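# Stock the wall glove dispenser with two boxes

## Task

A wall-mounted glove dispenser has three slots: small on the left, medium in the middle, large on the right. Take both glove boxes from the cart and put each one into the slot matching its size. The cart and the pedal bin may be moved out of the way. When finished, release the boxes and drive the robot away from them. The robot must not topple or be left leaning, or the task fails.

## Robot and tools

ROBOT. A Hello Robot Stretch 3 with a single arm. A two-wheeled base (0.33 m long, 0.34 m wide) carries a mast with a lift; the telescoping arm reaches out to the robot's RIGHT side. To bring the gripper forward or back you drive the base, which cannot move sideways. Turning in place pivots around the point midway between the drive wheels, 0.05 m behind the front edge. With the arm in and the wrist folded, a turn sweeps a circle of radius 0.28 m; an unfolded, level gripper reaches past it.

FRAMES. Base frame: origin on the floor between the drive wheels, x forward, y left, z up. hand_pose is reported in this frame, located where the closed fingertips meet; with all wrist joints at zero its x axis points up, y back along the arm toward the mast, z toward the rear. The odometry frame is the base frame at the start. Heading is positive to the left, within -3.142 to 3.142.

execute_actions. Argument actions: a list holding one action, or empty (empty just reports state and images). An action may contain base, joints, or both, plus optional contact_limits; its motions start together. base holds exactly one key: translate_m, a relative drive in metres from the base's current spot, -1 to 1, positive forward; or rotate_rad, a relative turn in radians, -3.2 to 3.2, positive counter-clockwise (left). joints is one dictionary of absolute targets by name (not offsets): lift_m 0 to 1.1 m (arm height on the mast); arm_m 0 to 0.52 m (extension); wrist_yaw_rad -1.345 to 4.42 (0 along the arm, positive swings toward the front, 3.0 folds over the base); wrist_pitch_rad -1.57 to 0.451 (0 level, negative tips fingertips down); wrist_roll_rad -2.911 to 2.911 (0 fingers side by side); gripper_m -0.089 to 0.179 (bigger is wider; the real fingertip gap is about 0.007 m less when nearly shut and 0.025 m less when wide; zero gap below 0.007); head_pan_rad -3.953 to 1.73 (0 forward, positive left, -1.57 looks along the arm); head_tilt_rad -1.53 to 0.419 (negative down). contact_limits accepts only arm_m: an effort percent from 1 to 100 at which the arm motion halts; lower is gentler but too low halts immediately. cameras: a list of head_camera, nav_camera, wrist_camera or all; omitted or null gives all, [] gives none. Any unknown key, camera or out-of-range number rejects the entire call with no motion. A joint or the base left out of an action may still be driving toward an earlier target. If a result reports a stop, later motion calls in that same reply are skipped. Each action is capped at 15 s.

wait: seconds, 0 to 10; nothing new is commanded, then state and images come back. zoom_image: camera plus region [x0, y0, x1, y1] in pixels of that camera's most recent full image, top-left origin, at most 504 by 504. finished_scene: scene, the integer number of the scene being closed; irreversible, and the goal must still hold afterwards.

RESULTS. base_status and joint_status give how each motion ended: done (for the base, the wheels turned as ordered even if they slipped), off_target (stopped short, maybe still pushing), contact_stop, time_out, torque_fault. After the last three the old target is dropped. on_its_own covers things not commanded this call; its "held at" is a held target, not the position. joint_positions gives readings (done tolerances: lift and arm ±0.004, wrist yaw/roll ±0.02, pitch ±0.05, gripper ±0.004, head ±0.02). base_odometry counts wheel turns only, so slip looks like motion; turned_by_wheels and turned_by_imu give rotation since the previous result. base_tilt in degrees, forward and right positive, with a fixed bias up to about 4 degrees. motor_effort is percent of maximum, positive toward higher values, bracketed number is the action's peak; readings carry sizable fixed and random errors; positive wheel effort pushes forward. lidar_m: 12 distances in metres from the base origin, 30-degree sectors starting straight ahead and going counter-clockwise (4th left, 7th behind, 10th right), in a plane 0.17 m high, range 0.15 to 12 m, "-" for nothing; blind to clear objects and partly blocked by the mast and low robot parts. wrist_depth_mm (45 to 1000) and head_depth_mm (280 to 4000, image sideways) are 7x7 grids of median depth from top left. The contact_limits line shows the active, default and maximum limits. The pictures line names the images in order. Camera intrinsics and poses are in the calibration, with small per-camera errors; head_camera and nav_camera move with the head joints, wrist_camera with the gripper.

SPEED. Full base speed (0.30 m/s, 1.9 rad/s) needs the arm stowed: lift_m under 0.30, arm_m under 0.03, wrist_yaw_rad over 2.54; otherwise 0.10 m/s and 0.63 rad/s.

GRIPPING. Grip by commanding gripper_m below the box's width; release by commanding at least 0.02 above where the fingers made contact. Neither the reading nor done proves a hold; check the cameras. Over-squeezing triggers a stall guard that weakens the grip; send a new value to squeeze again.

CAUTIONS. Fold or unfold the wrist only with lift_m 0.32 to 0.95, wrist_pitch_rad -0.4 and roll near 0; once folded, lift_m may drop to 0.25. With yaw below -0.4, keep pitch at -0.5 or lower. The arm and lift halt and go limp on firm contact; a limp lift can sag under load or keep pressing. Base, wrist and head never stop on contact. Wrist servos overloaded for several seconds shut off for 10 s. Pushing the arm against something solid with the gripper above about 0.45 m can tip the robot, more so after a prior contact_stop or with a raised contact limit. Never drive while holding or pressing on something fixed; snagging furniture, especially reversing, risks a tip. If base_tilt shows a lean, reverse the last move in small steps, free the gripper, and lower lift_m to about 0.2 if needed. Avoid dropping boxes, slamming, hard hits and hard shoves. Loose objects may occasionally get nudged. The world keeps running while you compose replies, with the robot holding its last command.

Each tool is called after ">>>" in YAML: its name, and indented under it one key for each argument.

## Session

>>> execute_actions:
  actions: []

Scene clock: 0.00 s.
base_odometry: x=+0.000 y=+0.000 heading=+0.000 (m, m, rad; odometry frame)
turned_by_wheels: +0.000 (rad since the last result)
turned_by_imu: +0.000 (rad since the last result)
base_tilt: forward=-1.3 right=-2.1 (deg)
lidar_m: 2.12 2.30 1.52 1.53 1.94 2.20 2.23 1.76 1.20 1.21 2.09 2.10
head_depth_mm: 1888 2042 2027 1997 1992 1970 1959 / 1899 2118 2092 2067 2049 2059 2039 / 1901 2209 2203 2185 2134 2139 2106 / 1902 2306 2303 2275 2259 2224 2235 / 1901 2449 2411 2398 2365 2370 2299 / 1879 2531 2546 2516 2506 2473 2436 / 1902 2616 2659 2638 2612 2592 2536
base_status: not commanded
joint_positions: lift_m=+0.485 arm_m=+0.003 wrist_yaw_rad=+3.049 wrist_pitch_rad=-0.497 wrist_roll_rad=+0.018 gripper_m=+0.037 head_pan_rad=-0.016 head_tilt_rad=-0.020
joint_status: not commanded
motor_effort: left_wheel=+0 right_wheel=+0 lift_m=+22 arm_m=+0 wrist_yaw_rad=+0 wrist_pitch_rad=+6 wrist_roll_rad=+0 gripper_m=+0 head_pan_rad=+0 head_tilt_rad=+2 (%)
hand_pose: x=-0.0015 y=+0.0653 z=+0.4801 quat_wxyz=(+0.207, +0.698, +0.140, +0.671) (m; base frame)
wrist_depth_mm: - - - - - - - / - - - - - - - / - - - - - - - / 979 957 969 924 928 892 886 / 811 809 - 790 773 754 734 / 707 701 - 681 653 670 649 / 622 621 - - 602 580 577
pictures: head_camera (sideways: a quarter turn clockwise sets it upright), nav_camera (sideways: a quarter turn counterclockwise sets it upright), wrist_camera
Images, in order (width x height): head_camera 896x504, nav_camera 672x504, wrist_camera 644x364.

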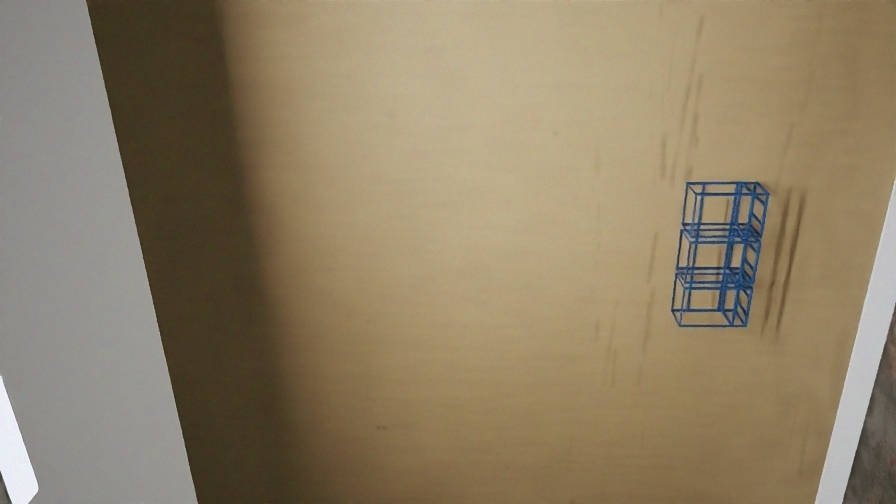

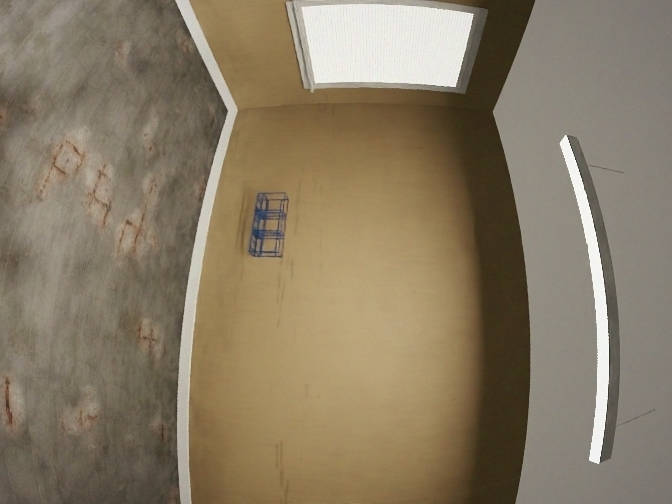

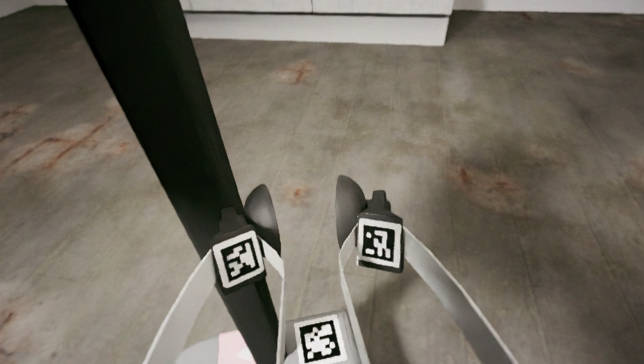

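>>> execute_actions:
  actions:
    - {"joints":{"head_pan_rad":-1.5,"head_tilt_rad":-0.6}}
  cameras: ["head_camera","nav_camera"]

>>> execute_actions:
  actions:
    - {"joints":{"head_pan_rad":1.5,"head_tilt_rad":-0.6}}
  cameras: ["head_camera","nav_camera"]

Scene clock: 4.50 s.
base_odometry: x=+0.000 y=+0.000 heading=+0.000 (m, m, rad; odometry frame)
turned_by_wheels: +0.000 (rad since the last result)
turned_by_imu: +0.000 (rad since the last result)
base_tilt: forward=-1.3 right=-2.2 (deg)
lidar_m: 2.13 2.30 1.52 1.54 1.94 2.20 2.23 1.76 1.20 1.21 2.08 2.10
head_depth_mm: 1409 1514 1336 1579 1608 1545 1328 / 1470 1590 1545 1650 1715 1587 1338 / 1540 1673 1717 1656 1801 1602 1329 / 1623 1760 1924 2146 1980 1598 1341 / 1697 1861 2068 2279 1997 1600 1343 / 1793 1976 2202 2408 1976 1606 1338 / 1911 2114 2361 2506 1997 1621 1344
base_status: not commanded
joint_positions: lift_m=+0.485 arm_m=+0.003 wrist_yaw_rad=+3.049 wrist_pitch_rad=-0.497 wrist_roll_rad=+0.018 gripper_m=+0.037 head_pan_rad=-1.493 head_tilt_rad=-0.592
joint_status: all done
motor_effort: left_wheel=+0(0) right_wheel=+0(0) lift_m=+22(21) arm_m=-1(0) wrist_yaw_rad=+0(0) wrist_pitch_rad=+6(6) wrist_roll_rad=+0(0) gripper_m=+1(0) head_pan_rad=-4(46) head_tilt_rad=-3(24) (%)
hand_pose: x=-0.0015 y=+0.0653 z=+0.4801 quat_wxyz=(+0.207, +0.698, +0.140, +0.671) (m; base frame)
wrist_depth_mm: - - - - - - - / - - - - - - - / - - - - - - - / 971 938 955 910 885 883 837 / 818 783 - 773 784 746 735 / 705 695 - 685 649 657 664 / 624 610 - - 592 589 585
pictures: head_camera (sideways: a quarter turn clockwise sets it upright), nav_camera (sideways: a quarter turn counterclockwise sets it upright)
camera_calibration (this result's frames):
head_camera: T_world_to_cam=[[-0.0150021, 0.508557, -0.860898, 1.13269], [0.995282, 0.0901344, 0.0359011, -0.0461401], [0.0958543, -0.856298, -0.50751, 0.616299], [0, 0, 0, 1]] pos_world=[0.00384041, -0.0441457, 1.28957]
nav_camera: T_world_to_cam=[[0.0488682, -0.620331, 0.782816, -0.987845], [-0.998779, -0.0360525, 0.0337806, 0.0103127], [0.00726731, -0.783511, -0.621336, 0.766095], [0, 0, 0, 1]] pos_world=[0.0530069, -0.0121761, 1.24896]
Images, in order (width x height): head_camera 896x504, nav_camera 672x504.

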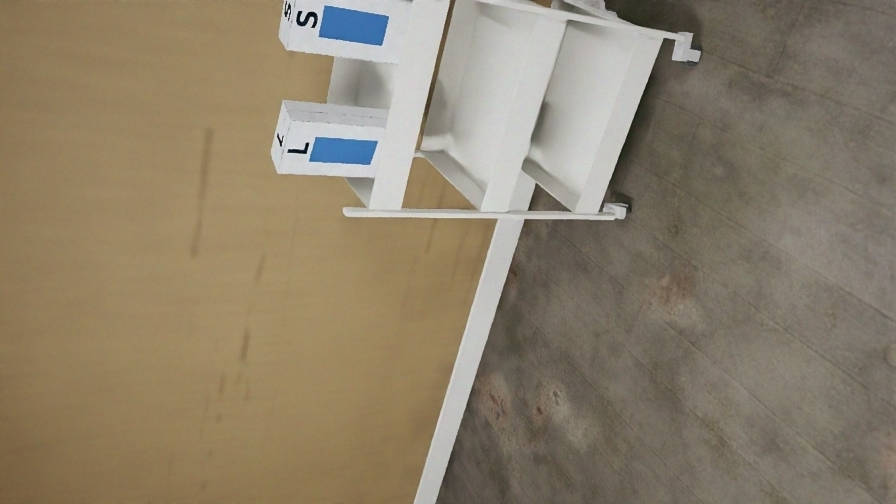

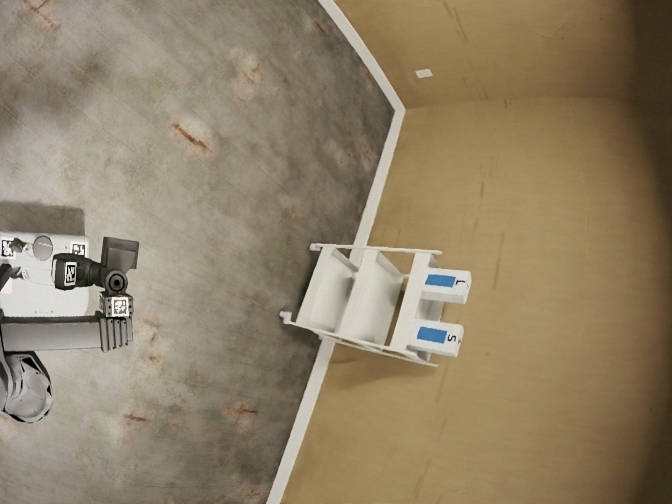

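Scene clock: 6.53 s.
base_odometry: x=+0.000 y=+0.000 heading=+0.000 (m, m, rad; odometry frame)
turned_by_wheels: +0.000 (rad since the last result)
turned_by_imu: +0.000 (rad since the last result)
base_tilt: forward=-1.3 right=-2.2 (deg)
lidar_m: 2.12 2.30 1.52 1.54 1.93 2.20 2.23 1.76 1.19 1.21 2.08 2.10
head_depth_mm: 1806 1574 1474 1614 1786 1596 1335 / 1853 1919 1540 1695 1850 1592 1332 / 1910 1978 1596 1749 1916 1596 1338 / 1975 1875 1657 1840 1985 1593 1341 / 2035 2120 1728 1912 1993 1602 1339 / 2088 2121 1790 2018 2002 1607 1340 / 2179 2176 1889 2110 1989 1613 1373
base_status: not commanded
joint_positions: lift_m=+0.485 arm_m=+0.003 wrist_yaw_rad=+3.049 wrist_pitch_rad=-0.497 wrist_roll_rad=+0.018 gripper_m=+0.037 head_pan_rad=+1.493 head_tilt_rad=-0.593
joint_status: all done
motor_effort: left_wheel=+0(0) right_wheel=+0(0) lift_m=+22(22) arm_m=+0(0) wrist_yaw_rad=-1(0) wrist_pitch_rad=+5(6) wrist_roll_rad=+0(0) gripper_m=+0(0) head_pan_rad=+4(47) head_tilt_rad=-3(3) (%)
hand_pose: x=-0.0015 y=+0.0653 z=+0.4801 quat_wxyz=(+0.207, +0.698, +0.140, +0.671) (m; base frame)
wrist_depth_mm: - - - - - - - / - - - - - - - / - - - - - - - / 941 960 936 923 902 870 889 / 810 778 - 781 774 764 749 / 701 700 - 682 667 654 652 / 614 614 - - 591 589 581
pictures: head_camera (sideways: a quarter turn clockwise sets it upright), nav_camera (sideways: a quarter turn counterclockwise sets it upright)
camera_calibration (this result's frames):
head_camera: T_world_to_cam=[[-0.0642357, -0.50484, -0.86082, 1.13289], [-0.997196, 0.0656635, 0.035903, -0.0339884], [0.0383992, 0.860712, -0.507642, 0.616821], [0, 0, 0, 1]] pos_world=[0.0151936, 0.0432561, 1.28956]
nav_camera: T_world_to_cam=[[0.0481534, 0.620508, 0.782721, -0.987717], [0.992245, -0.119621, 0.033787, -0.00184091], [0.114595, 0.775023, -0.621455, 0.765596], [0, 0, 0, 1]] pos_world=[-0.0383449, 0.0193108, 1.24895]
Images, in order (width x height): head_camera 896x504, nav_camera 672x504.

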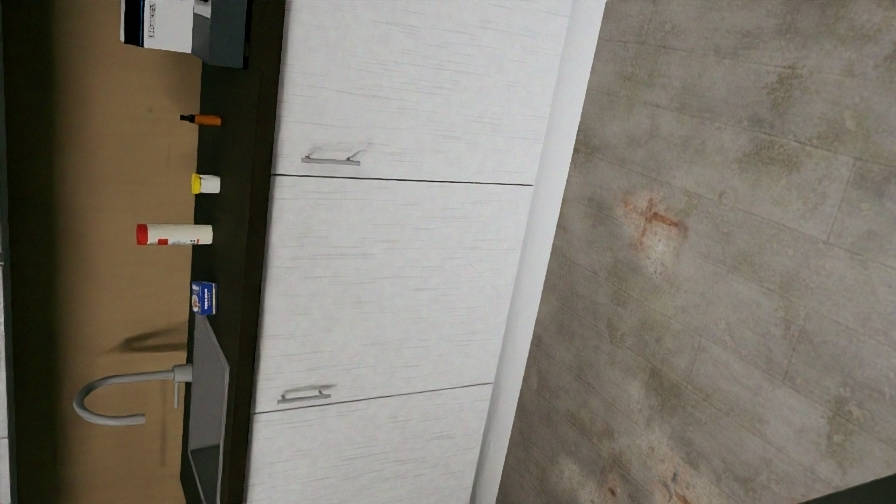

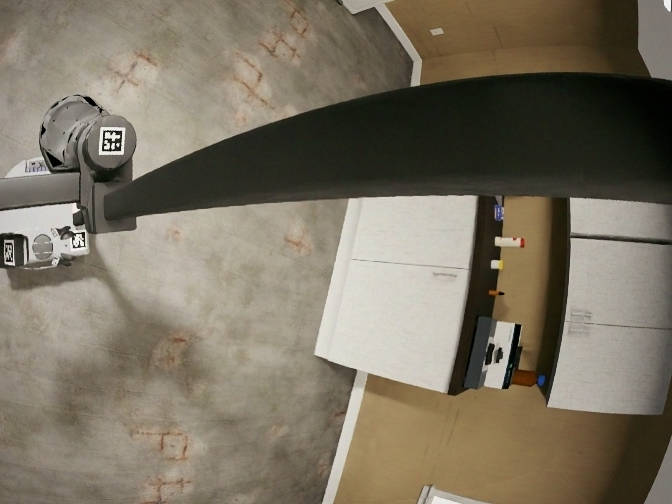

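>>> execute_actions:
  actions:
    - {"base":{"rotate_rad":-0.3},"joints":{"head_pan_rad":0,"head_tilt_rad":-0.3}}
  cameras: ["head_camera"]

>>> zoom_image:
  camera: "head_camera"
  region: [250,50,650,450]

Scene clock: 20.30 s.
base_odometry: x=+0.000 y=+0.000 heading=-0.300 (m, m, rad; odometry frame)
turned_by_wheels: -0.300 (rad since the last result)
turned_by_imu: -0.295 (rad since the last result)
base_tilt: forward=-1.3 right=-2.1 (deg)
lidar_m: 2.10 2.26 2.16 1.52 1.63 2.23 2.20 2.07 1.65 1.19 1.29 2.13
head_depth_mm: 1826 1898 1977 2049 2152 2213 1699 / 1849 1920 2000 2090 2188 2216 1704 / 1880 1943 2023 2133 2214 2215 1705 / 1890 1990 2065 2172 2243 2234 1697 / 1925 2004 2092 2187 2288 2234 1707 / 1951 2034 2118 2210 2350 2237 1709 / 1977 2057 2202 2256 2353 2239 1722
base_status: done
joint_positions: lift_m=+0.485 arm_m=+0.003 wrist_yaw_rad=+3.049 wrist_pitch_rad=-0.497 wrist_roll_rad=+0.018 gripper_m=+0.037 head_pan_rad=+0.007 head_tilt_rad=-0.310
joint_status: all done
motor_effort: left_wheel=+2(4) right_wheel=-4(8) lift_m=+22(23) arm_m=+0(0) wrist_yaw_rad=+0(1) wrist_pitch_rad=+6(5) wrist_roll_rad=+0(0) gripper_m=+0(0) head_pan_rad=-4(46) head_tilt_rad=+3(16) (%)
hand_pose: x=-0.0015 y=+0.0653 z=+0.4801 quat_wxyz=(+0.207, +0.698, +0.140, +0.671) (m; base frame)
wrist_depth_mm: - - - - - - - / - - - - - - - / - - - - - - - / 977 980 942 903 885 890 855 / 805 789 - 778 767 760 744 / 713 706 - 678 664 645 634 / 625 620 - - 593 583 579
pictures: head_camera (sideways: a quarter turn clockwise sets it upright)
camera_calibration (this result's frames):
head_camera: T_world_to_cam=[[-0.24827, 0.0228963, -0.96842, 1.27444], [-0.0290031, 0.999097, 0.031057, -0.0335979], [0.968256, 0.0357978, -0.247382, 0.272459], [0, 0, 0, 1]] pos_world=[0.0516208, -0.00536577, 1.30264]
Images, in order (width x height): head_camera 896x504.

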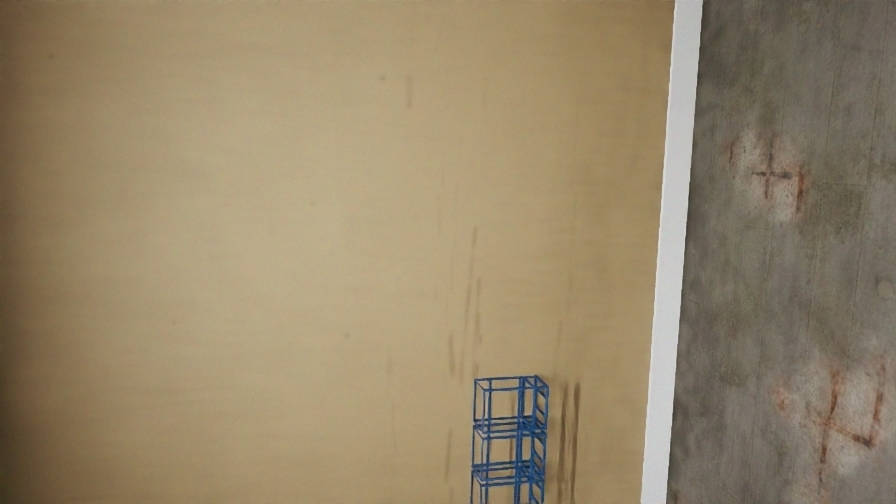

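Region (250, 50, 650, 450) of head_camera's 896x504 image, scaled by 1.260, with more detail than that image has.

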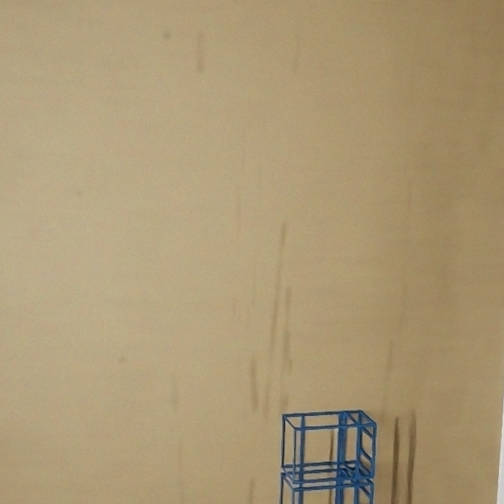

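>>> execute_actions:
  actions:
    - {"base":{"rotate_rad":-1.76},"joints":{"lift_m":0.28}}
  cameras: []

>>> execute_actions:
  actions:
    - {"base":{"translate_m":0.5}}
  cameras: []

>>> execute_actions:
  actions:
    - {"base":{"rotate_rad":1.57},"joints":{"head_pan_rad":-1.57,"head_tilt_rad":-0.65,"lift_m":0.9}}
  cameras: ["head_camera","nav_camera"]

Scene clock: 30.47 s.
base_odometry: x=+0.000 y=+0.000 heading=-2.060 (m, m, rad; odometry frame)
turned_by_wheels: -1.760 (rad since the last result)
turned_by_imu: -1.728 (rad since the last result)
base_tilt: forward=-1.3 right=-2.2 (deg)
lidar_m: 1.20 1.22 2.16 2.10 2.14 2.27 1.52 1.55 2.00 2.20 2.50 1.73
head_depth_mm: 1456 1527 1592 1658 1738 1833 1701 / 1459 1517 1580 1661 1739 1820 1710 / 1453 1508 1578 1652 1718 1808 1715 / 1449 1504 1574 1641 1727 1808 1718 / 1440 1497 1568 1642 1701 1778 1665 / 1443 1488 1563 1614 1354 1488 1540 / 1427 1491 1555 1622 1491 1486 1489
base_status: done
joint_positions: lift_m=+0.280 arm_m=+0.003 wrist_yaw_rad=+3.049 wrist_pitch_rad=-0.497 wrist_roll_rad=+0.018 gripper_m=+0.037 head_pan_rad=+0.007 head_tilt_rad=-0.309
joint_status: all done
motor_effort: left_wheel=+2(7) right_wheel=-3(10) lift_m=+20(19) arm_m=-1(0) wrist_yaw_rad=+0(0) wrist_pitch_rad=+6(6) wrist_roll_rad=+0(0) gripper_m=+0(0) head_pan_rad=-4(4) head_tilt_rad=+3(3) (%)
hand_pose: x=-0.0015 y=+0.0652 z=+0.2754 quat_wxyz=(+0.207, +0.698, +0.141, +0.670) (m; base frame)
wrist_depth_mm: - - - - - - - / - - 951 916 872 862 845 / 770 731 739 723 703 698 678 / 633 620 622 599 590 576 568 / 533 533 - - 520 498 489 / 475 - - - 442 430 428 / - - - - 393 386 382
pictures: none
No camera images: the call's "cameras" was empty. Leave "cameras" out to get every camera's image.

Scene clock: 33.70 s.
base_odometry: x=-0.235 y=-0.441 heading=-2.060 (m, m, rad; odometry frame)
turned_by_wheels: +0.000 (rad since the last result)
turned_by_imu: +0.001 (rad since the last result)
base_tilt: forward=-1.3 right=-2.1 (deg)
lidar_m: 1.04 0.71 0.93 2.14 2.18 2.79 2.01 2.06 2.29 2.17 1.70 1.21
head_depth_mm: 1000 1046 1085 1133 1192 1253 1315 / 998 1039 1080 1135 1184 1250 1311 / 994 1037 1081 1129 1181 1238 1304 / 990 1031 1078 1127 1179 1225 1299 / 991 1028 1069 1118 1172 1232 1289 / 985 1024 1066 1117 1171 1194 1258 / 983 1019 1065 1111 1153 872 850
base_status: done
joint_positions: lift_m=+0.280 arm_m=+0.003 wrist_yaw_rad=+3.049 wrist_pitch_rad=-0.497 wrist_roll_rad=+0.018 gripper_m=+0.037 head_pan_rad=+0.007 head_tilt_rad=-0.309
joint_status: not commanded
motor_effort: left_wheel=+2(9) right_wheel=-4(9) lift_m=+20(19) arm_m=+0(0) wrist_yaw_rad=+0(0) wrist_pitch_rad=+6(6) wrist_roll_rad=+0(0) gripper_m=+1(0) head_pan_rad=-4(4) head_tilt_rad=+3(3) (%)
hand_pose: x=-0.0015 y=+0.0651 z=+0.2754 quat_wxyz=(+0.207, +0.698, +0.141, +0.670) (m; base frame)
wrist_depth_mm: - - - - - - 691 / 979 - 958 906 874 852 821 / 770 740 734 723 703 686 667 / 634 621 635 600 594 578 574 / 541 532 - - 505 491 491 / 480 - - - 441 436 428 / - - - - 390 390 380
pictures: none
No camera images: the call's "cameras" was empty. Leave "cameras" out to get every camera's image.

Scene clock: 40.17 s.
base_odometry: x=-0.235 y=-0.441 heading=-0.490 (m, m, rad; odometry frame)
turned_by_wheels: +1.570 (rad since the last result)
turned_by_imu: +1.542 (rad since the last result)
base_tilt: forward=-1.3 right=-2.2 (deg)
lidar_m: 2.14 2.18 2.80 2.01 2.05 2.30 2.17 1.73 1.21 1.06 0.72 0.93
head_depth_mm: 980 1073 1190 1327 1518 1559 - / 970 1072 1180 1322 1505 1531 - / 969 1064 1182 1317 1487 1535 - / 970 1059 1168 1307 1494 1529 - / 963 1053 1166 1301 1474 1542 - / 954 1051 1156 1223 1260 1275 1237 / 954 1047 1134 925 969 1127 1251
base_status: done
joint_positions: lift_m=+0.900 arm_m=+0.003 wrist_yaw_rad=+3.049 wrist_pitch_rad=-0.498 wrist_roll_rad=+0.018 gripper_m=+0.037 head_pan_rad=-1.563 head_tilt_rad=-0.643
joint_status: all done
motor_effort: left_wheel=-2(7) right_wheel=+3(12) lift_m=+24(33) arm_m=+0(0) wrist_yaw_rad=+0(0) wrist_pitch_rad=+6(6) wrist_roll_rad=+0(0) gripper_m=+0(1) head_pan_rad=-4(47) head_tilt_rad=-3(20) (%)
hand_pose: x=-0.0015 y=+0.0651 z=+0.8951 quat_wxyz=(+0.207, +0.698, +0.141, +0.670) (m; base frame)
wrist_depth_mm: - - - - - - - / - - - - - - - / - - - - - - - / - - - - - - - / - - - - - - - / - - - - - - - / - - - - - - 988
pictures: head_camera (sideways: a quarter turn clockwise sets it upright), nav_camera (sideways: a quarter turn counterclockwise sets it upright)
camera_calibration (this result's frames):
head_camera: T_world_to_cam=[[0.0203633, 0.55086, -0.834349, 1.09786], [0.999167, 0.0183047, 0.0364712, -0.0469037], [0.0353631, -0.834397, -0.550028, 0.671987], [0, 0, 0, 1]] pos_world=[0.000744998, -0.0432044, 1.28732]
nav_camera: T_world_to_cam=[[0.00554945, -0.660678, 0.750649, -0.945654], [-0.998835, 0.0323293, 0.0358386, 0.00763604], [-0.0479457, -0.749973, -0.659728, 0.816373], [0, 0, 0, 1]] pos_world=[0.0520166, -0.0127613, 1.24816]
Images, in order (width x height): head_camera 896x504, nav_camera 672x504.

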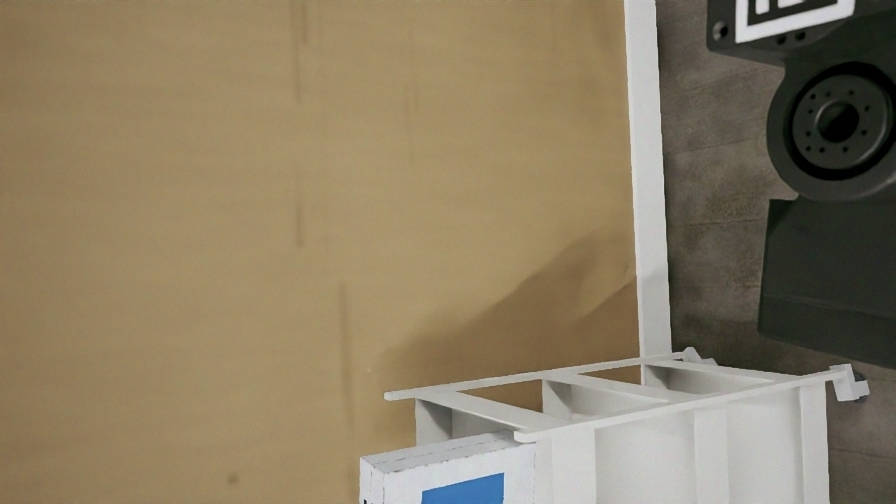

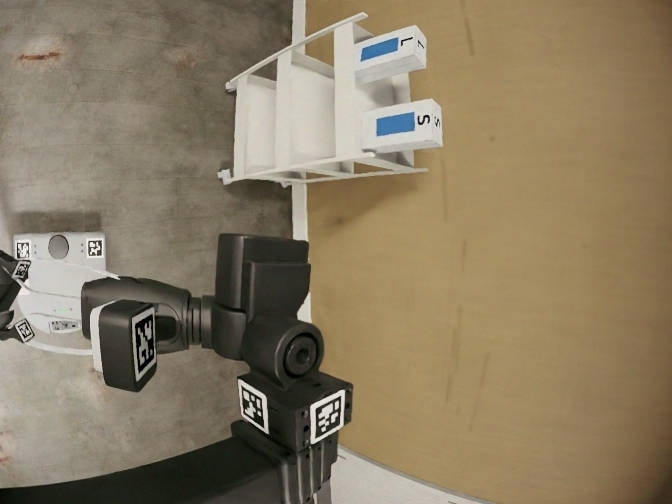

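>>> execute_actions:
  actions:
    - {"base":{"translate_m":0.35},"joints":{"wrist_yaw_rad":0,"wrist_pitch_rad":0,"wrist_roll_rad":0,"gripper_m":0.179,"lift_m":0.95,"head_tilt_rad":-0.5}}

Scene clock: 48.27 s.
base_odometry: x=+0.074 y=-0.606 heading=-0.490 (m, m, rad; odometry frame)
turned_by_wheels: +0.000 (rad since the last result)
turned_by_imu: +0.000 (rad since the last result)
base_tilt: forward=-1.4 right=-2.2 (deg)
lidar_m: 1.79 1.83 2.36 2.05 2.08 2.67 2.52 1.72 1.18 0.67 0.69 1.46
head_depth_mm: 947 1021 1100 1197 1291 1432 - / 947 1013 1098 1192 1282 - - / 944 1015 1091 1173 1043 - - / 939 1009 1088 1142 905 929 1039 / 935 1004 1084 1175 1110 936 1036 / 938 997 1082 1160 820 866 1045 / 930 995 1073 1149 860 896 1040
base_status: done
joint_positions: lift_m=+0.950 arm_m=+0.003 wrist_yaw_rad=+0.002 wrist_pitch_rad=-0.022 wrist_roll_rad=+0.004 gripper_m=+0.179 head_pan_rad=-1.563 head_tilt_rad=-0.508
joint_status: all done
motor_effort: left_wheel=-3(3) right_wheel=+3(9) lift_m=+25(25) arm_m=+0(1) wrist_yaw_rad=-1(3) wrist_pitch_rad=+10(11) wrist_roll_rad=-2(2) gripper_m=+0(84) head_pan_rad=-4(4) head_tilt_rad=+3(13) (%)
hand_pose: x=-0.0210 y=-0.4033 z=+1.0588 quat_wxyz=(+0.706, +0.009, -0.708, -0.008) (m; base frame)
wrist_depth_mm: 729 779 802 844 862 902 927 / 769 771 837 870 884 936 960 / 775 806 857 892 907 993 - / 832 855 900 922 970 - - / 862 873 904 619 - - - / - 518 760 655 - - - / 950 569 614 640 - - -
pictures: head_camera (sideways: a quarter turn clockwise sets it upright), nav_camera (sideways: a quarter turn counterclockwise sets it upright), wrist_camera
camera_calibration (this result's frames):
head_camera: T_world_to_cam=[[0.021293, 0.433746, -0.900783, 1.1845], [0.99913, 0.0230868, 0.0347345, -0.0446488], [0.0358622, -0.900739, -0.432877, 0.519553], [0, 0, 0, 1]] pos_world=[0.000756126, -0.0447586, 1.29343]
nav_camera: T_world_to_cam=[[0.00469737, -0.553814, 0.832627, -1.05251], [-0.998869, 0.0368048, 0.0301156, 0.0150812], [-0.0473231, -0.831826, -0.553015, 0.677547], [0, 0, 0, 1]] pos_world=[0.0520718, -0.019851, 1.25059]
wrist_camera: T_world_to_cam=[[-0.995329, 0.0770319, -0.0581901, 0.0630944], [0.077592, 0.279681, -0.956953, 1.142], [-0.0574412, -0.956998, -0.284352, 0.0889569], [0, 0, 0, 1]] pos_world=[-0.0207009, -0.239125, 1.12181]
Images, in order (width x height): head_camera 896x504, nav_camera 672x504, wrist_camera 644x364.

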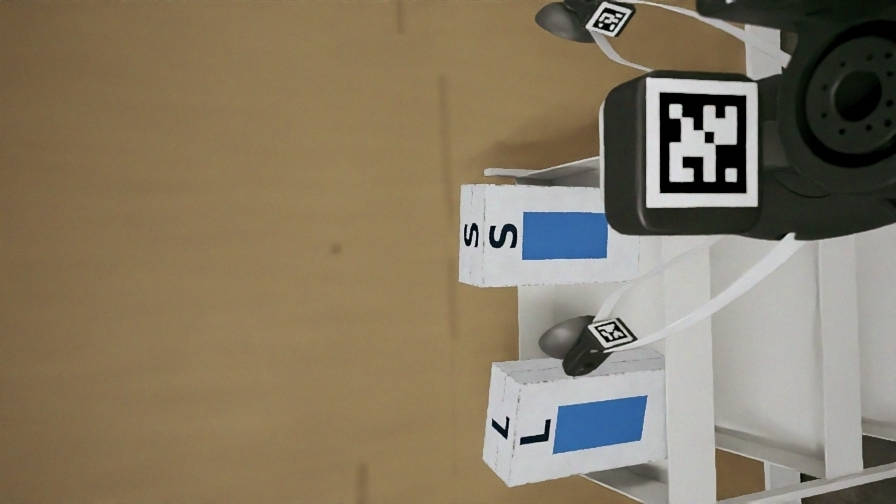

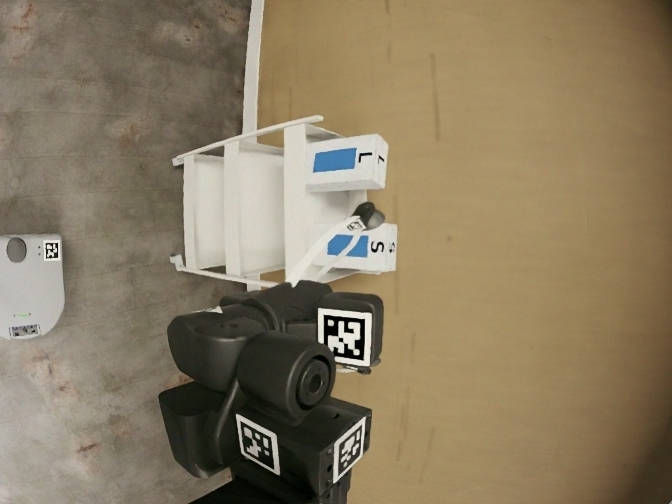

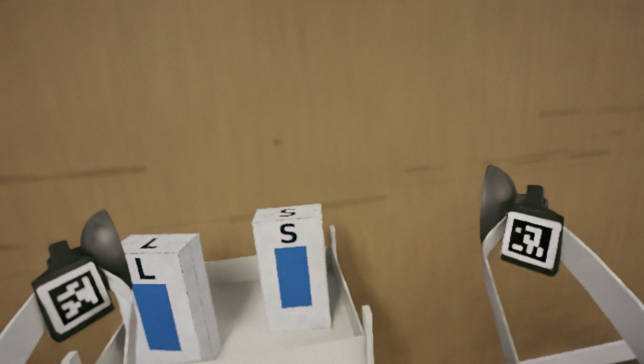

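>>> execute_actions:
  actions:
    - {"base":{"translate_m":0.03},"joints":{"lift_m":0.74,"arm_m":0.25,"head_tilt_rad":-0.65}}
  cameras: ["head_camera","wrist_camera"]

Scene clock: 56.07 s.
base_odometry: x=+0.101 y=-0.620 heading=-0.490 (m, m, rad; odometry frame)
turned_by_wheels: +0.000 (rad since the last result)
turned_by_imu: +0.000 (rad since the last result)
base_tilt: forward=-1.2 right=-2.2 (deg)
lidar_m: 1.76 1.79 2.32 2.05 2.08 2.69 2.54 1.72 1.18 0.67 0.68 1.45
head_depth_mm: 951 1042 1154 1294 1439 - - / 948 1037 1148 1263 1410 - 1295 / 942 1031 1121 904 - 1302 1214 / 941 1029 1125 921 961 1116 1221 / 930 1024 1132 1102 939 1118 1219 / 933 1018 1125 821 886 1095 1222 / 930 1012 1121 1209 943 1460 1307
base_status: done
joint_positions: lift_m=+0.740 arm_m=+0.250 wrist_yaw_rad=+0.000 wrist_pitch_rad=-0.021 wrist_roll_rad=+0.004 gripper_m=+0.179 head_pan_rad=-1.563 head_tilt_rad=-0.642
joint_status: all done
motor_effort: left_wheel=-2(5) right_wheel=+3(9) lift_m=+20(15) arm_m=+2(1) wrist_yaw_rad=+0(1) wrist_pitch_rad=+10(10) wrist_roll_rad=-2(2) gripper_m=+1(1) head_pan_rad=-3(3) head_tilt_rad=-3(11) (%)
hand_pose: x=-0.0214 y=-0.6504 z=+0.8493 quat_wxyz=(+0.706, +0.008, -0.708, -0.008) (m; base frame)
wrist_depth_mm: 524 540 567 594 607 634 668 / 540 570 584 608 637 657 712 / 250 580 302 301 663 701 735 / 228 601 320 317 700 716 787 / 224 539 531 332 740 767 813 / - 449 427 347 426 812 876 / 250 300 356 343 265 850 910
pictures: head_camera (sideways: a quarter turn clockwise sets it upright), wrist_camera
camera_calibration (this result's frames):
head_camera: T_world_to_cam=[[0.020463, 0.550551, -0.834551, 1.09812], [0.99917, 0.0181416, 0.0364674, -0.0468987], [0.0352172, -0.834604, -0.549723, 0.67159], [0, 0, 0, 1]] pos_world=[0.000737406, -0.0432088, 1.28734]
wrist_camera: T_world_to_cam=[[-0.995221, 0.0783597, -0.0582598, 0.0705087], [0.0779798, 0.278727, -0.957199, 1.01024], [-0.0587672, -0.957168, -0.283506, -0.207951], [0, 0, 0, 1]] pos_world=[-0.0208276, -0.486152, 0.912158]
Images, in order (width x height): head_camera 896x504, wrist_camera 644x364.

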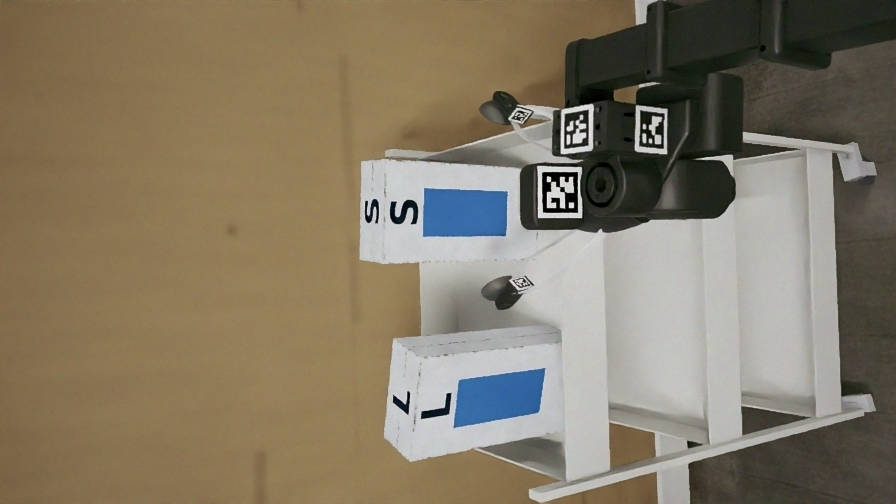

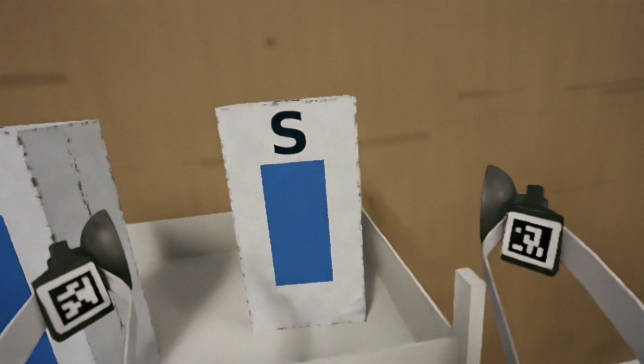

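>>> execute_actions:
  actions:
    - {"base":{"translate_m":0.012},"joints":{"lift_m":0.755,"arm_m":0.42}}
  cameras: ["head_camera","wrist_camera"]

Scene clock: 64.80 s.
base_odometry: x=+0.111 y=-0.626 heading=-0.490 (m, m, rad; odometry frame)
turned_by_wheels: +0.000 (rad since the last result)
turned_by_imu: +0.000 (rad since the last result)
base_tilt: forward=-1.3 right=-2.2 (deg)
lidar_m: 1.75 1.78 2.30 2.06 2.08 2.69 2.56 1.71 1.18 0.67 0.68 1.45
head_depth_mm: 949 1045 1157 1285 1439 - 1298 / 944 1036 1145 1243 1185 1457 1267 / 940 1032 1121 - 1013 1113 1218 / 936 1028 1117 991 967 1119 1220 / 932 1025 1131 892 910 1119 1218 / 929 1019 1125 823 888 1094 1224 / 928 1016 1116 1228 984 1499 1302
base_status: done
joint_positions: lift_m=+0.755 arm_m=+0.420 wrist_yaw_rad=+0.000 wrist_pitch_rad=-0.021 wrist_roll_rad=+0.004 gripper_m=+0.179 head_pan_rad=-1.563 head_tilt_rad=-0.642
joint_status: all done
motor_effort: left_wheel=-2(3) right_wheel=+3(10) lift_m=+25(28) arm_m=+2(2) wrist_yaw_rad=+0(0) wrist_pitch_rad=+10(10) wrist_roll_rad=-2(2) gripper_m=+1(1) head_pan_rad=-4(4) head_tilt_rad=-2(2) (%)
hand_pose: x=-0.0214 y=-0.8204 z=+0.8641 quat_wxyz=(+0.706, +0.008, -0.708, -0.008) (m; base frame)
wrist_depth_mm: 380 387 404 425 441 459 486 / 390 406 421 436 468 483 503 / 408 417 427 445 176 503 522 / 421 425 136 137 139 531 556 / 433 455 141 143 145 553 580 / - 369 148 151 152 578 625 / 365 373 156 158 162 621 655
pictures: head_camera (sideways: a quarter turn clockwise sets it upright), wrist_camera
camera_calibration (this result's frames):
head_camera: T_world_to_cam=[[0.0204656, 0.55058, -0.834531, 1.0981], [0.99917, 0.018135, 0.0364677, -0.0468992], [0.0352127, -0.834585, -0.549752, 0.671629], [0, 0, 0, 1]] pos_world=[0.000737175, -0.0432083, 1.28734]
wrist_camera: T_world_to_cam=[[-0.995212, 0.0784692, -0.0582685, 0.0847571], [0.0780122, 0.27861, -0.957231, 1.07168], [-0.058879, -0.957193, -0.283398, -0.366604], [0, 0, 0, 1]] pos_world=[-0.0208383, -0.656144, 0.926892]
Images, in order (width x height): head_camera 896x504, wrist_camera 644x364.

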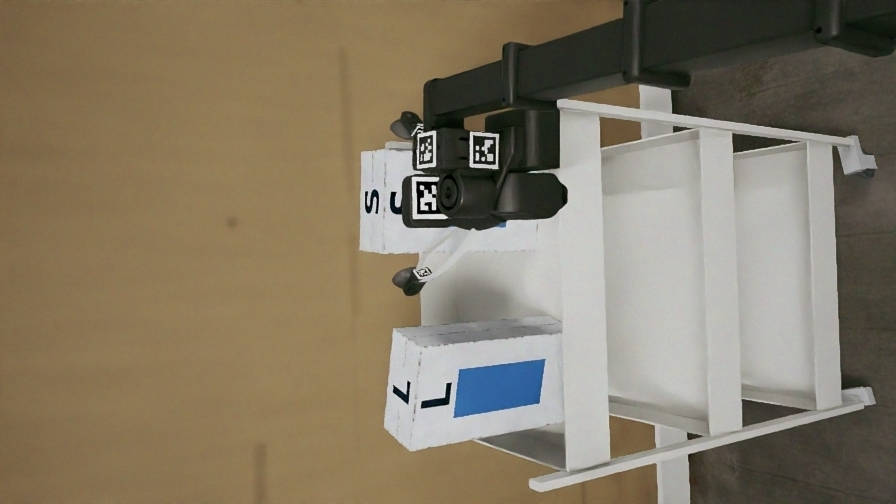

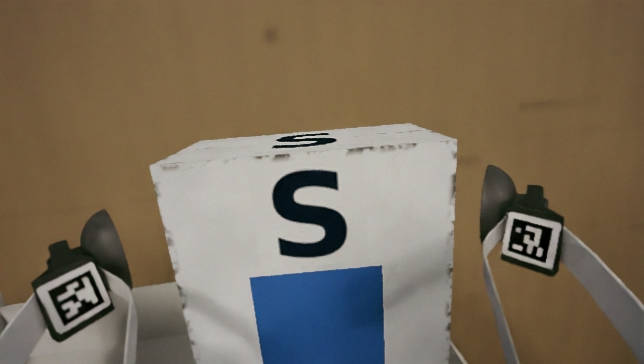

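>>> execute_actions:
  actions:
    - {"joints":{"gripper_m":0.09}}
  cameras: ["wrist_camera"]

>>> execute_actions:
  actions:
    - {"joints":{"lift_m":0.9}}
  cameras: ["head_camera","wrist_camera"]

Scene clock: 68.73 s.
base_odometry: x=+0.111 y=-0.626 heading=-0.490 (m, m, rad; odometry frame)
turned_by_wheels: +0.000 (rad since the last result)
turned_by_imu: +0.000 (rad since the last result)
base_tilt: forward=-1.3 right=-2.2 (deg)
lidar_m: 1.75 1.78 2.30 2.05 2.08 2.69 2.56 1.71 1.17 0.67 0.68 1.45
head_depth_mm: 951 1041 1157 1289 1437 - 1289 / 944 1036 1147 1241 1179 1451 1267 / 940 1032 1122 - 1013 1117 1219 / 935 1025 1119 942 971 1115 1218 / 934 1022 1131 1040 912 1117 1216 / 931 1017 1121 826 885 1093 1214 / 928 1011 1114 1233 984 1507 1307
base_status: not commanded
joint_positions: lift_m=+0.755 arm_m=+0.420 wrist_yaw_rad=-0.003 wrist_pitch_rad=-0.021 wrist_roll_rad=+0.004 gripper_m=+0.091 head_pan_rad=-1.563 head_tilt_rad=-0.642
joint_status: all done
motor_effort: left_wheel=-3(3) right_wheel=+5(5) lift_m=+25(25) arm_m=+1(2) wrist_yaw_rad=+2(2) wrist_pitch_rad=+10(10) wrist_roll_rad=-2(2) gripper_m=-15(90) head_pan_rad=-4(4) head_tilt_rad=-3(3) (%)
hand_pose: x=-0.0223 y=-0.8205 z=+0.8641 quat_wxyz=(+0.706, +0.007, -0.708, -0.009) (m; base frame)
wrist_depth_mm: 380 386 405 421 435 470 485 / 388 401 422 434 454 484 498 / 403 417 434 445 462 505 532 / 416 426 136 136 139 526 553 / 439 439 142 143 145 564 592 / 446 - 148 151 153 583 634 / 358 376 156 158 161 618 673
pictures: wrist_camera
camera_calibration (this result's frames):
wrist_camera: T_world_to_cam=[[-0.994942, 0.0818209, -0.0582752, 0.0866696], [0.0789499, 0.278242, -0.957261, 1.07155], [-0.0621093, -0.95702, -0.283294, -0.36676], [0, 0, 0, 1]] pos_world=[-0.0211468, -0.656238, 0.926903]
Images, in order (width x height): wrist_camera 644x364.

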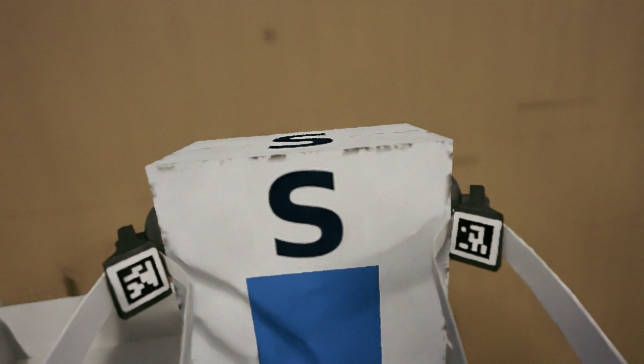

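Scene clock: 70.90 s.
base_odometry: x=+0.111 y=-0.626 heading=-0.490 (m, m, rad; odometry frame)
turned_by_wheels: +0.000 (rad since the last result)
turned_by_imu: +0.000 (rad since the last result)
base_tilt: forward=-1.3 right=-2.2 (deg)
lidar_m: 1.75 1.78 2.30 2.05 2.08 2.69 2.56 1.72 1.17 0.67 0.68 1.45
head_depth_mm: 950 1040 1119 - 1488 1528 1293 / 944 1030 - 1286 1382 1452 1270 / 942 1027 - 1040 970 1116 1221 / 938 1030 1086 1038 972 1117 1217 / 933 1020 1132 1041 911 1116 1222 / 928 1017 1126 823 890 1089 1214 / 925 1015 1117 1226 981 1503 1311
base_status: not commanded
joint_positions: lift_m=+0.900 arm_m=+0.420 wrist_yaw_rad=-0.001 wrist_pitch_rad=-0.075 wrist_roll_rad=+0.004 gripper_m=+0.091 head_pan_rad=-1.563 head_tilt_rad=-0.643
joint_status: all done
on_its_own: wrist_pitch_rad is at rest, and its effort (+35) is outside its rest range (-20 to +32)
motor_effort: left_wheel=-3(3) right_wheel=+4(5) lift_m=+28(33) arm_m=+1(1) wrist_yaw_rad=+1(2) wrist_pitch_rad=+35(37) wrist_roll_rad=-2(2) gripper_m=-15(16) head_pan_rad=-4(3) head_tilt_rad=-3(2) (%)
hand_pose: x=-0.0217 y=-0.8185 z=+0.9951 quat_wxyz=(+0.705, +0.026, -0.708, -0.027) (m; base frame)
wrist_depth_mm: 366 384 398 413 431 452 480 / 387 405 423 441 456 479 503 / 402 421 441 450 467 508 532 / 423 436 138 140 141 530 567 / 440 451 141 143 145 584 605 / 466 - 146 147 150 605 665 / 492 513 149 152 154 662 713
pictures: head_camera (sideways: a quarter turn clockwise sets it upright), wrist_camera
camera_calibration (this result's frames):
head_camera: T_world_to_cam=[[0.0204636, 0.550851, -0.834353, 1.09786], [0.99917, 0.0181231, 0.0364711, -0.0469036], [0.0352112, -0.834407, -0.550023, 0.671981], [0, 0, 0, 1]] pos_world=[0.000737134, -0.0432035, 1.28732]
wrist_camera: T_world_to_cam=[[-0.995118, 0.0826484, -0.053936, 0.0910669], [0.0783839, 0.32982, -0.940784, 1.22219], [-0.0599651, -0.940419, -0.334689, -0.262951], [0, 0, 0, 1]] pos_world=[-0.0209453, -0.657912, 1.06672]
Images, in order (width x height): head_camera 896x504, wrist_camera 644x364.

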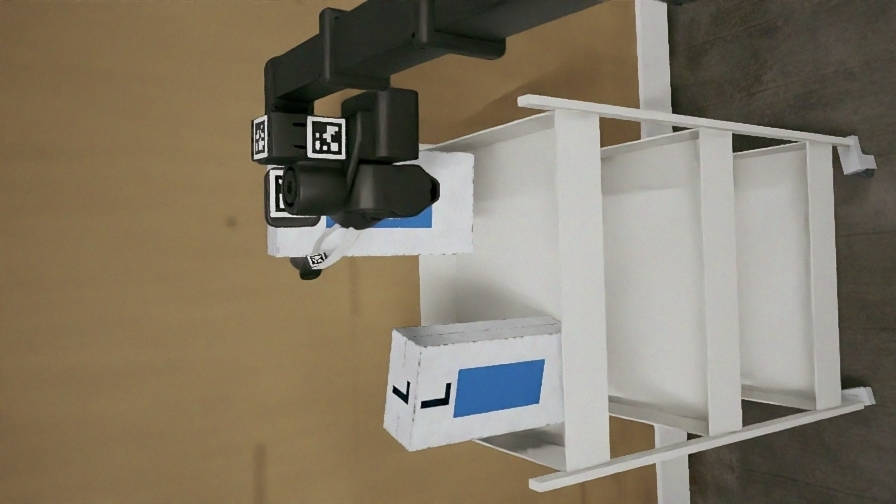

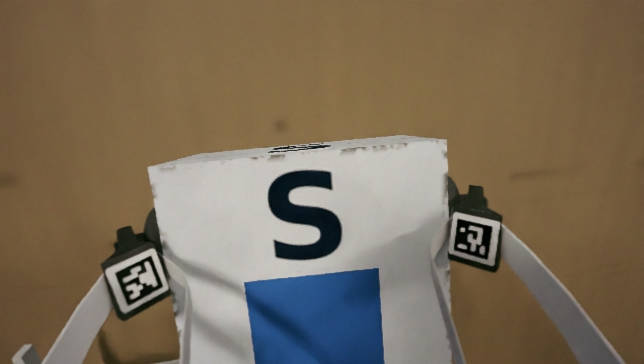

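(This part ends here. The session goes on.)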